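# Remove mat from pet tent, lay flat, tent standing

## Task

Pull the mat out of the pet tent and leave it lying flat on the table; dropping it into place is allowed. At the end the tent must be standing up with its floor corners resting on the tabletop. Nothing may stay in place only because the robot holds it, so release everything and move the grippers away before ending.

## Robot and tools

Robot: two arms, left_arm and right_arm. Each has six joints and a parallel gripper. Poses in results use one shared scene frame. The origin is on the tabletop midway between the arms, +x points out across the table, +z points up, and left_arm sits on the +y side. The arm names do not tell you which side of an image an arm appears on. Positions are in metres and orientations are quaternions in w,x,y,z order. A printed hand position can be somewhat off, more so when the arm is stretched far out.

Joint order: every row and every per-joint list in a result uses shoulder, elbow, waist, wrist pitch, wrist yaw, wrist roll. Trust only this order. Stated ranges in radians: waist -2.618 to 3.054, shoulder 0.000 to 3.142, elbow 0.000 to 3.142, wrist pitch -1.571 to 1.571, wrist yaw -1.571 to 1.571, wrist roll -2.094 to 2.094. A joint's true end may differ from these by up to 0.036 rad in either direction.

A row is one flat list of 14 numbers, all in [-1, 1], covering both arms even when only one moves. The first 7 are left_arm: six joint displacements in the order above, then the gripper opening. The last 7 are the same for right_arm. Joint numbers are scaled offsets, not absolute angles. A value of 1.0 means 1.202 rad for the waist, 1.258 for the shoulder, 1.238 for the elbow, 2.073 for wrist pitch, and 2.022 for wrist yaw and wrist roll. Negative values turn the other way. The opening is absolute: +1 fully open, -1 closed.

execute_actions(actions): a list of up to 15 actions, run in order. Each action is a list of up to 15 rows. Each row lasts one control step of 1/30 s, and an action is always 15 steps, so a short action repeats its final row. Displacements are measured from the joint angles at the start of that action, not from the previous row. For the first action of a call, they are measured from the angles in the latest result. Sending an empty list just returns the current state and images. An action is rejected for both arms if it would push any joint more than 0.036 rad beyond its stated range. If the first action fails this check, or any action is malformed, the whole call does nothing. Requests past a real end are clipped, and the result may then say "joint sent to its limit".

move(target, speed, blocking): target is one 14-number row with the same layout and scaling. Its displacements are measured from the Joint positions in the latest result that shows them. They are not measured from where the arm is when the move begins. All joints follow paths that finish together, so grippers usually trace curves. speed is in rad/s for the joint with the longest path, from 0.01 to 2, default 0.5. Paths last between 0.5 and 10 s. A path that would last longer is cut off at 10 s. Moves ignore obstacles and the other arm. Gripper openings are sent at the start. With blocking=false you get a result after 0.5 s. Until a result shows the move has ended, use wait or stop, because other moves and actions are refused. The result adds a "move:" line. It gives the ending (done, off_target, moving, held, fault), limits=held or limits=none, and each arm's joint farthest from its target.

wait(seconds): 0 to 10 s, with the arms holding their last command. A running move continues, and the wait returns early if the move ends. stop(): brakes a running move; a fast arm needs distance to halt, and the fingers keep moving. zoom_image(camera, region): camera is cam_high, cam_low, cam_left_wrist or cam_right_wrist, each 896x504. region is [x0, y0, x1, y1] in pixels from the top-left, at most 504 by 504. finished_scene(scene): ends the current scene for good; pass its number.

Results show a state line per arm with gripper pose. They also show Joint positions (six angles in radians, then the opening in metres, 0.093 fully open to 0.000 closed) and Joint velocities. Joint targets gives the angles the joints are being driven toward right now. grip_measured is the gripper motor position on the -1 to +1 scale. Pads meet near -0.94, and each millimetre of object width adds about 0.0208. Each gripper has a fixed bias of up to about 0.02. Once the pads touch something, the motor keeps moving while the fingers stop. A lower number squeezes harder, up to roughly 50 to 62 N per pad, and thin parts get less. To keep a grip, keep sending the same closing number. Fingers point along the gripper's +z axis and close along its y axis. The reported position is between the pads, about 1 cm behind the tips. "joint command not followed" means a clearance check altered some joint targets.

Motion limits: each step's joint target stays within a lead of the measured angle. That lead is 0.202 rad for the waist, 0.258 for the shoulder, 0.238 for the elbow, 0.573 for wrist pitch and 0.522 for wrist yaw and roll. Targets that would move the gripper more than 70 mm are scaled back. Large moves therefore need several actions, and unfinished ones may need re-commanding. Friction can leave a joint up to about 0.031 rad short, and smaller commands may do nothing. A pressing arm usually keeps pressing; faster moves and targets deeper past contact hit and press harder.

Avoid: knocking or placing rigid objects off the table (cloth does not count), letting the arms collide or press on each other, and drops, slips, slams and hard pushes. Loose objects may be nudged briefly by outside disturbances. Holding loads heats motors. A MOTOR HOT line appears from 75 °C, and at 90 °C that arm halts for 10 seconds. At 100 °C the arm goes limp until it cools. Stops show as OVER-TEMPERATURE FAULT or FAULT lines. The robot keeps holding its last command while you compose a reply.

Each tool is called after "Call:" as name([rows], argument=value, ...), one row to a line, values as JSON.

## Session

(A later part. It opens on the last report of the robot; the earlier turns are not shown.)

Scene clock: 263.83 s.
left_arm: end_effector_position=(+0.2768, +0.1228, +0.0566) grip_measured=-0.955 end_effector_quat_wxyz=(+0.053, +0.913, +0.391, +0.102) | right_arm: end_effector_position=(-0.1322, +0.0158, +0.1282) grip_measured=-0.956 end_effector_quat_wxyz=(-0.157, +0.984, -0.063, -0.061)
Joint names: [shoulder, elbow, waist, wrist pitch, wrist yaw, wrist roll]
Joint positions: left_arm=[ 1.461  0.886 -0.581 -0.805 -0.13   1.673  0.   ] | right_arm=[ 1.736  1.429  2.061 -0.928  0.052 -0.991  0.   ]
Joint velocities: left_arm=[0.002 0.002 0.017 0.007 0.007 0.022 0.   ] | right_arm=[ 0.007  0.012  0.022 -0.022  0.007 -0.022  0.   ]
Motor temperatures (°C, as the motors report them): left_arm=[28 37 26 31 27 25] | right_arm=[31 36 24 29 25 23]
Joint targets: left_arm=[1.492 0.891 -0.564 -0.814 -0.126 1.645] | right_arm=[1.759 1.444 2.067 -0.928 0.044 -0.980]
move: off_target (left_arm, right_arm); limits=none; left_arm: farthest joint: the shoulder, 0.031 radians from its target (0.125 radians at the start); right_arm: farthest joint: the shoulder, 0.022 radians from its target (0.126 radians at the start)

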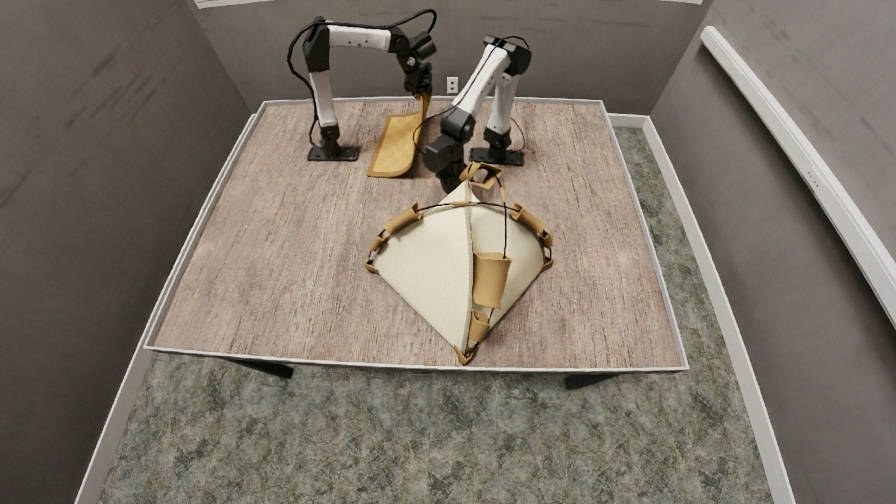

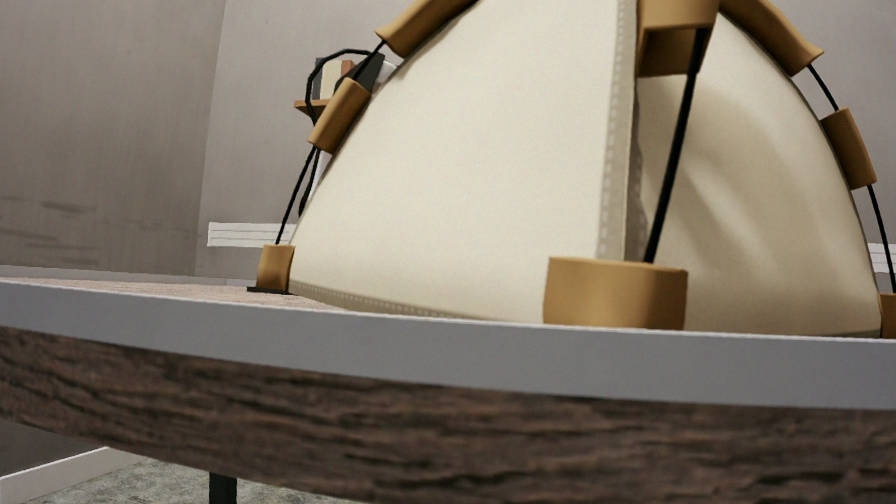

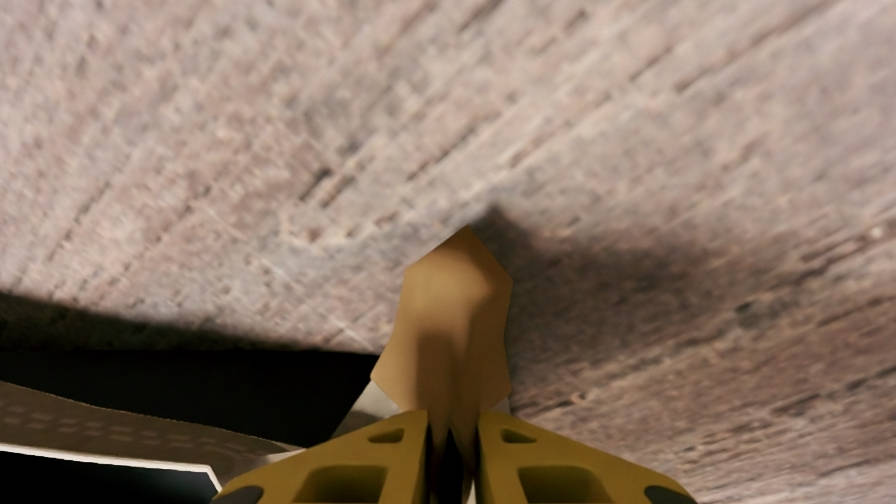

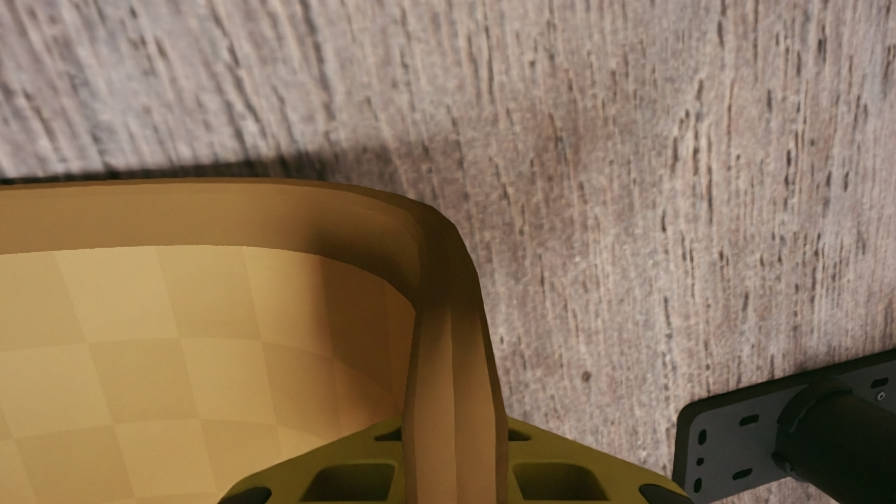

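Mat is out. Pull the tent back from the rim, then release both.

Call:
move(target=[-0.08,-0.11,-0.1,-0.03,0,0,-1,0.08,0.04,0,0.04,0,0,-1], speed=0.15)

Call:
execute_actions([
  [[0,0,0,0,0,0,0.2,0,0,0,0,0,0,0.3]],
  [[-0.1,0,-0.05,0,0,0,0.2,-0.1,0.05,0,0,0,0,0.3]],
])

Call:
move(target=[-0.4,0,-0.5,-0.1,0,0,0.2,-0.6,-0.2,0,-0.1,0,0,0.3])

Scene clock: 268.70 s.
left_arm: end_effector_position=(+0.2445, +0.1194, +0.0548) grip_measured=-0.955 end_effector_quat_wxyz=(+0.053, +0.933, +0.337, +0.114) | right_arm: end_effector_position=(-0.1428, +0.0373, +0.1141) grip_measured=-0.956 end_effector_quat_wxyz=(-0.166, +0.982, -0.064, -0.065)
Joint names: [shoulder, elbow, waist, wrist pitch, wrist yaw, wrist roll]
Joint positions: left_arm=[ 1.362  0.794 -0.691 -0.808 -0.16   1.681  0.   ] | right_arm=[ 1.816  1.463  2.061 -0.863  0.052 -0.991  0.   ]
Joint velocities: left_arm=[ 0.012 -0.007  0.002  0.007 -0.007  0.022  0.   ] | right_arm=[-0.002 -0.002  0.012 -0.095  0.007  0.037  0.   ]
Motor temperatures (°C, as the motors report them): left_arm=[28 37 26 31 27 25] | right_arm=[31 36 24 29 25 23]
Joint targets: left_arm=[1.360 0.750 -0.701 -0.867 -0.130 1.673] | right_arm=[1.837 1.479 2.061 -0.845 0.052 -0.991]
move: off_target (left_arm, right_arm); limits=none; left_arm: farthest joint: the wrist pitch, 0.059 radians from its target (0.062 radians at the start); right_arm: farthest joint: the shoulder, 0.021 radians from its target (0.100 radians at the start)

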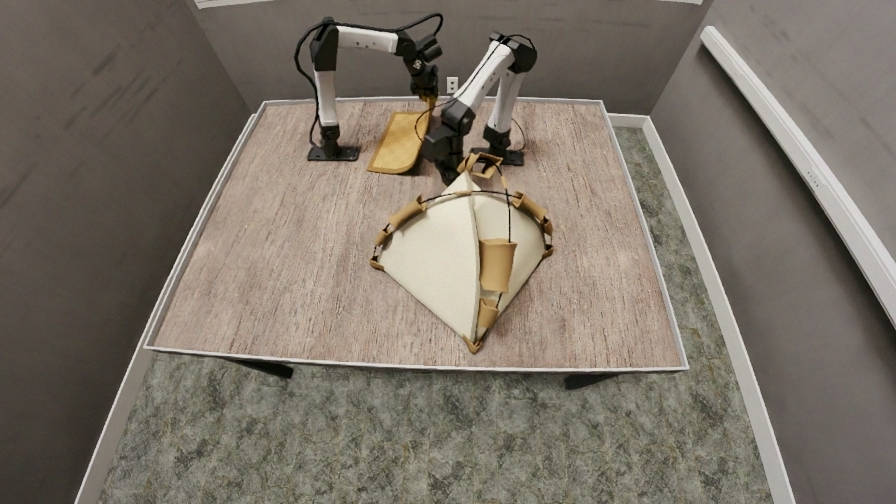

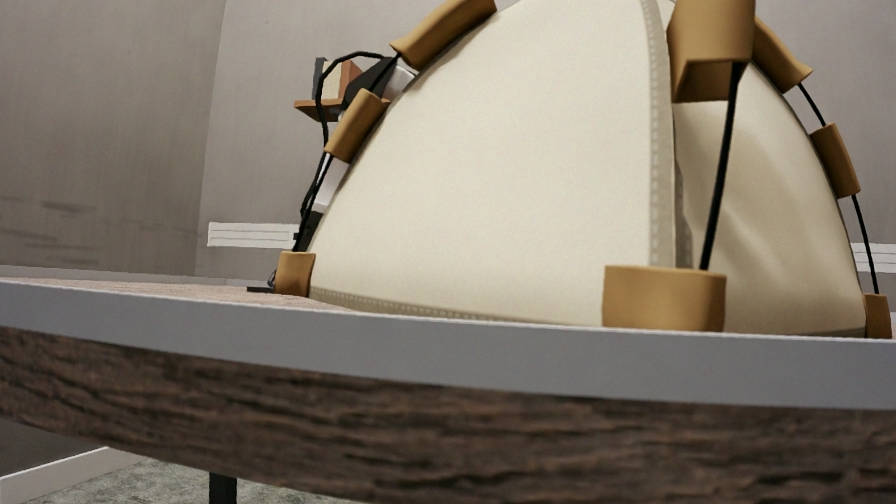

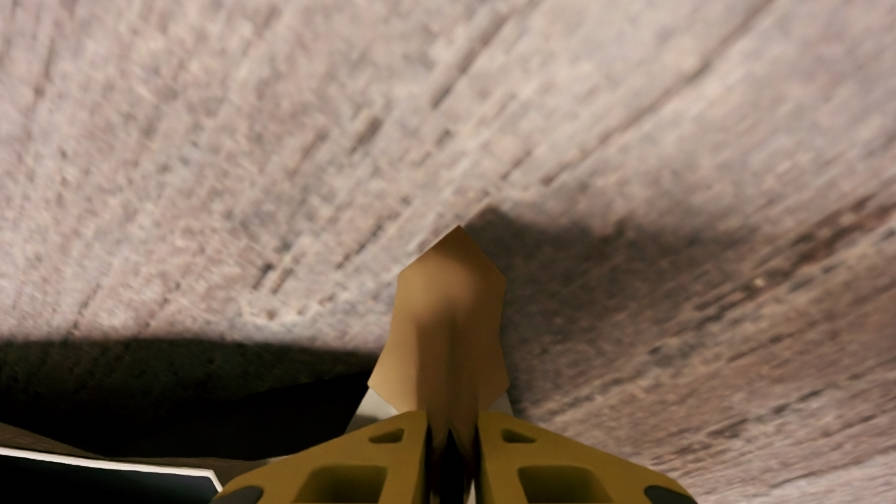

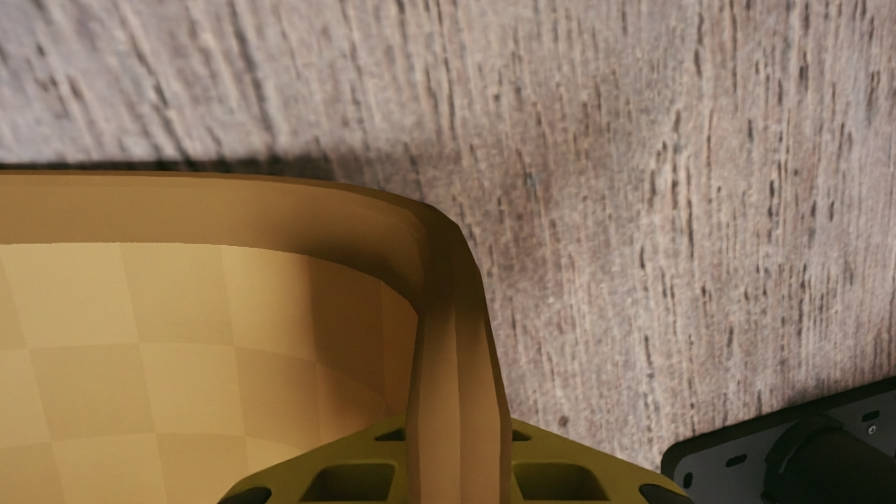

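Scene clock: 269.70 s.
left_arm: end_effector_position=(+0.2400, +0.1059, +0.0839) grip_measured=+0.197 end_effector_quat_wxyz=(+0.111, +0.932, +0.315, +0.138) | right_arm: end_effector_position=(-0.1488, +0.0493, +0.1998) grip_measured=+0.298 end_effector_quat_wxyz=(-0.263, +0.955, -0.065, -0.122)
Joint names: [shoulder, elbow, waist, wrist pitch, wrist yaw, wrist roll]
Joint positions: left_arm=[ 1.236  0.793 -0.743 -0.808 -0.163  1.682  0.055] | right_arm=[ 1.673  1.533  2.061 -0.844  0.052 -0.991  0.059]
Joint velocities: left_arm=[-0.002  0.007  0.007 -0.095  0.007 -0.007 -0.   ] | right_arm=[-0.002  0.017 -0.012 -0.051 -0.051  0.022 -0.   ]
Motor temperatures (°C, as the motors report them): left_arm=[28 37 26 31 27 25] | right_arm=[31 36 24 29 24 23]
Joint targets: left_arm=[1.236 0.794 -0.751 -0.808 -0.161 1.682] | right_arm=[1.690 1.524 2.061 -0.860 0.052 -0.991]

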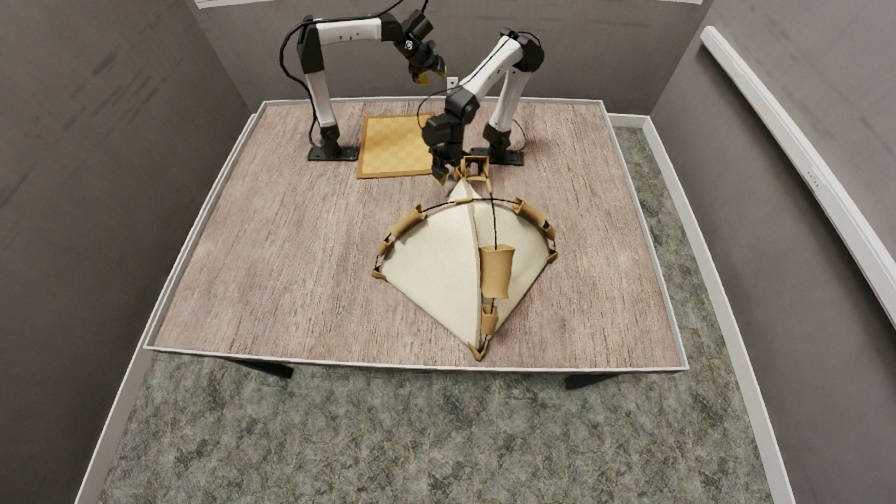

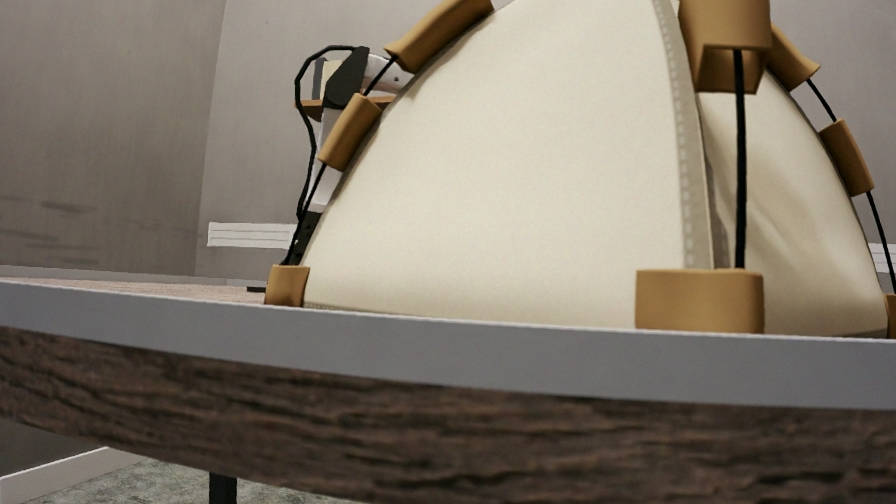

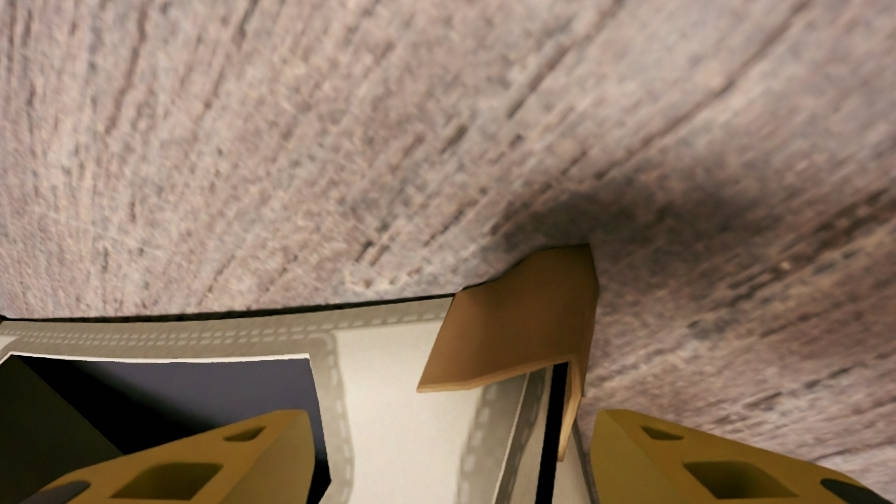

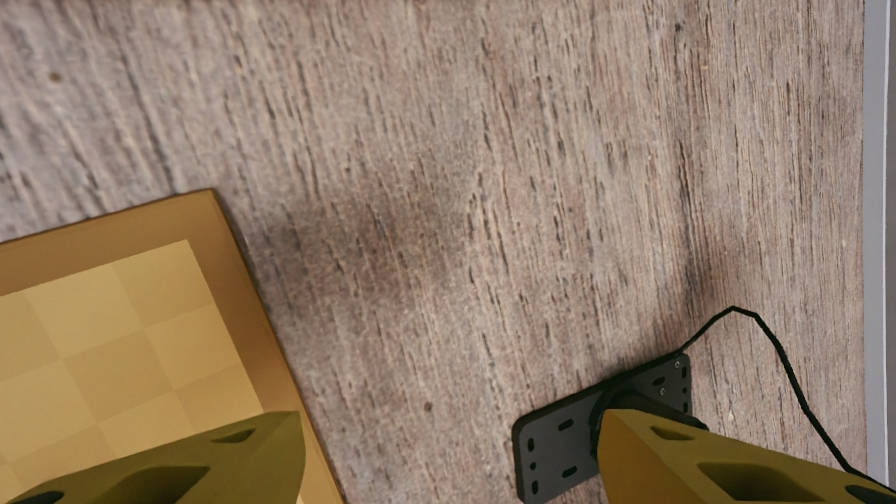

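Scene clock: 271.80 s.
left_arm: end_effector_position=(+0.1053, +0.0750, +0.1692) grip_measured=+0.198 end_effector_quat_wxyz=(+0.294, +0.948, +0.042, +0.116) | right_arm: end_effector_position=(-0.0724, -0.1049, +0.3296) grip_measured=+0.298 end_effector_quat_wxyz=(-0.403, +0.890, -0.065, -0.204)
Joint names: [shoulder, elbow, waist, wrist pitch, wrist yaw, wrist roll]
Joint positions: left_arm=[ 0.745  0.793 -1.334 -0.994 -0.164  1.682  0.055] | right_arm=[ 0.926  1.317  2.061 -1.025  0.052 -0.991  0.059]
Joint velocities: left_arm=[ 0.012 -0.002 -0.027 -0.037 -0.066 -0.022  0.   ] | right_arm=[-0.012 -0.012 -0.007 -0.037  0.022 -0.022  0.001]
Motor temperatures (°C, as the motors report them): left_arm=[28 37 26 31 27 25] | right_arm=[31 36 24 30 24 23]
Joint targets: left_arm=[0.733 0.793 -1.344 -1.016 -0.163 1.682] | right_arm=[0.918 1.286 2.061 -1.051 0.052 -0.991]
move: off_target (left_arm, right_arm); limits=none; left_arm: farthest joint: the wrist pitch, 0.021 radians from its target (0.207 radians at the start); right_arm: farthest joint: the elbow, 0.031 radians from its target (0.248 radians at the start)

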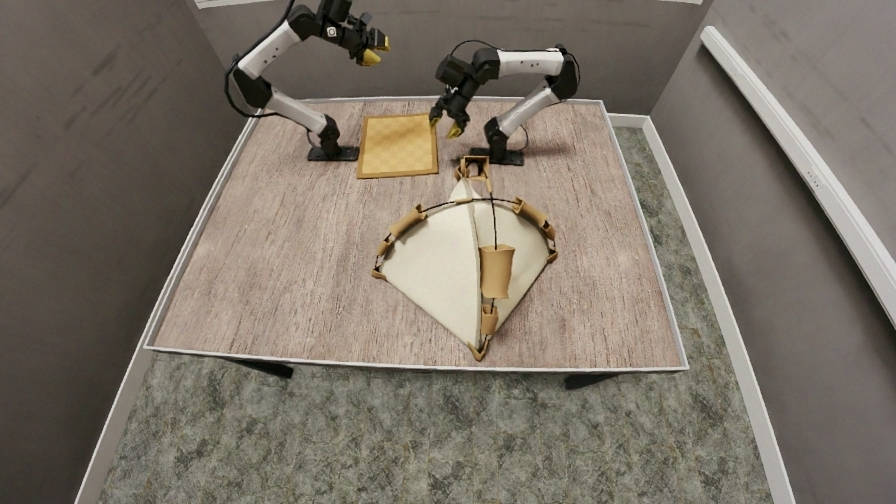

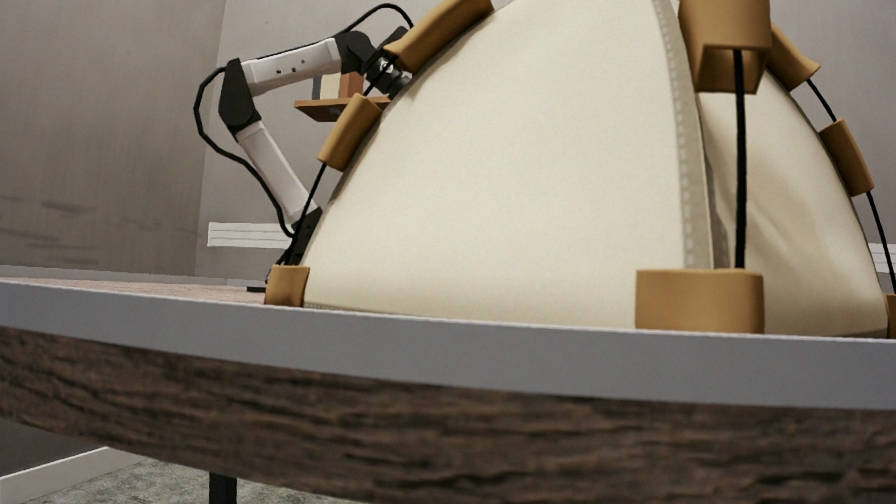

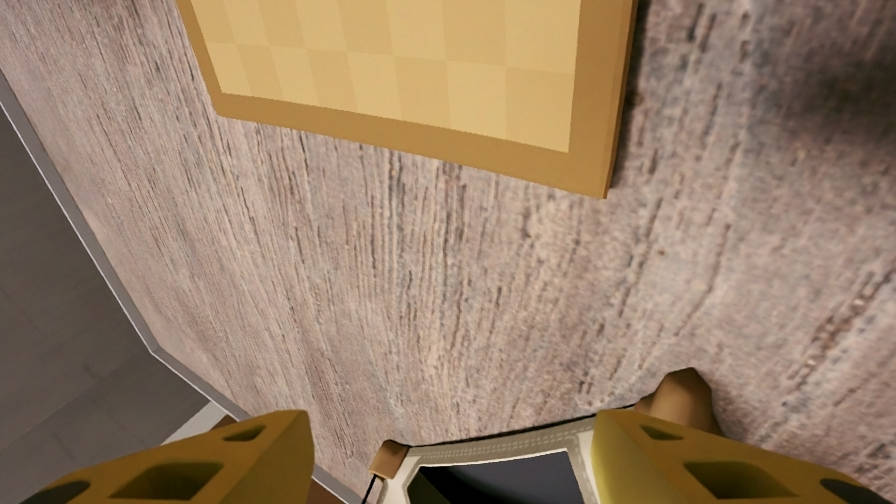

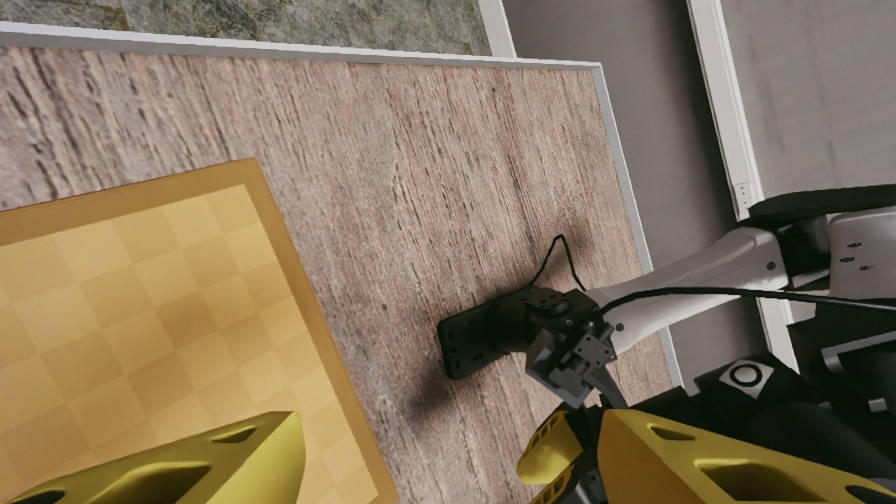

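Call:
zoom_image(camera="cam_high", region=[320,110,420,190])

Region (320, 110, 420, 190) of cam_high's 896x504 image, scaled by 5.040, with more detail than that image has; it fills the top 403 rows of this view, and the rest is white.

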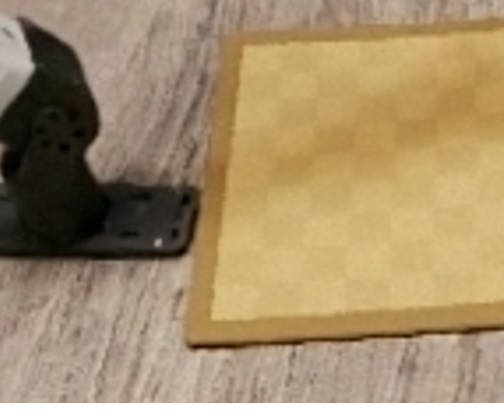

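The mat lies flat beside the plate, not on it.

Call:
finished_scene(scene=2)

The scene is finished: the task was done.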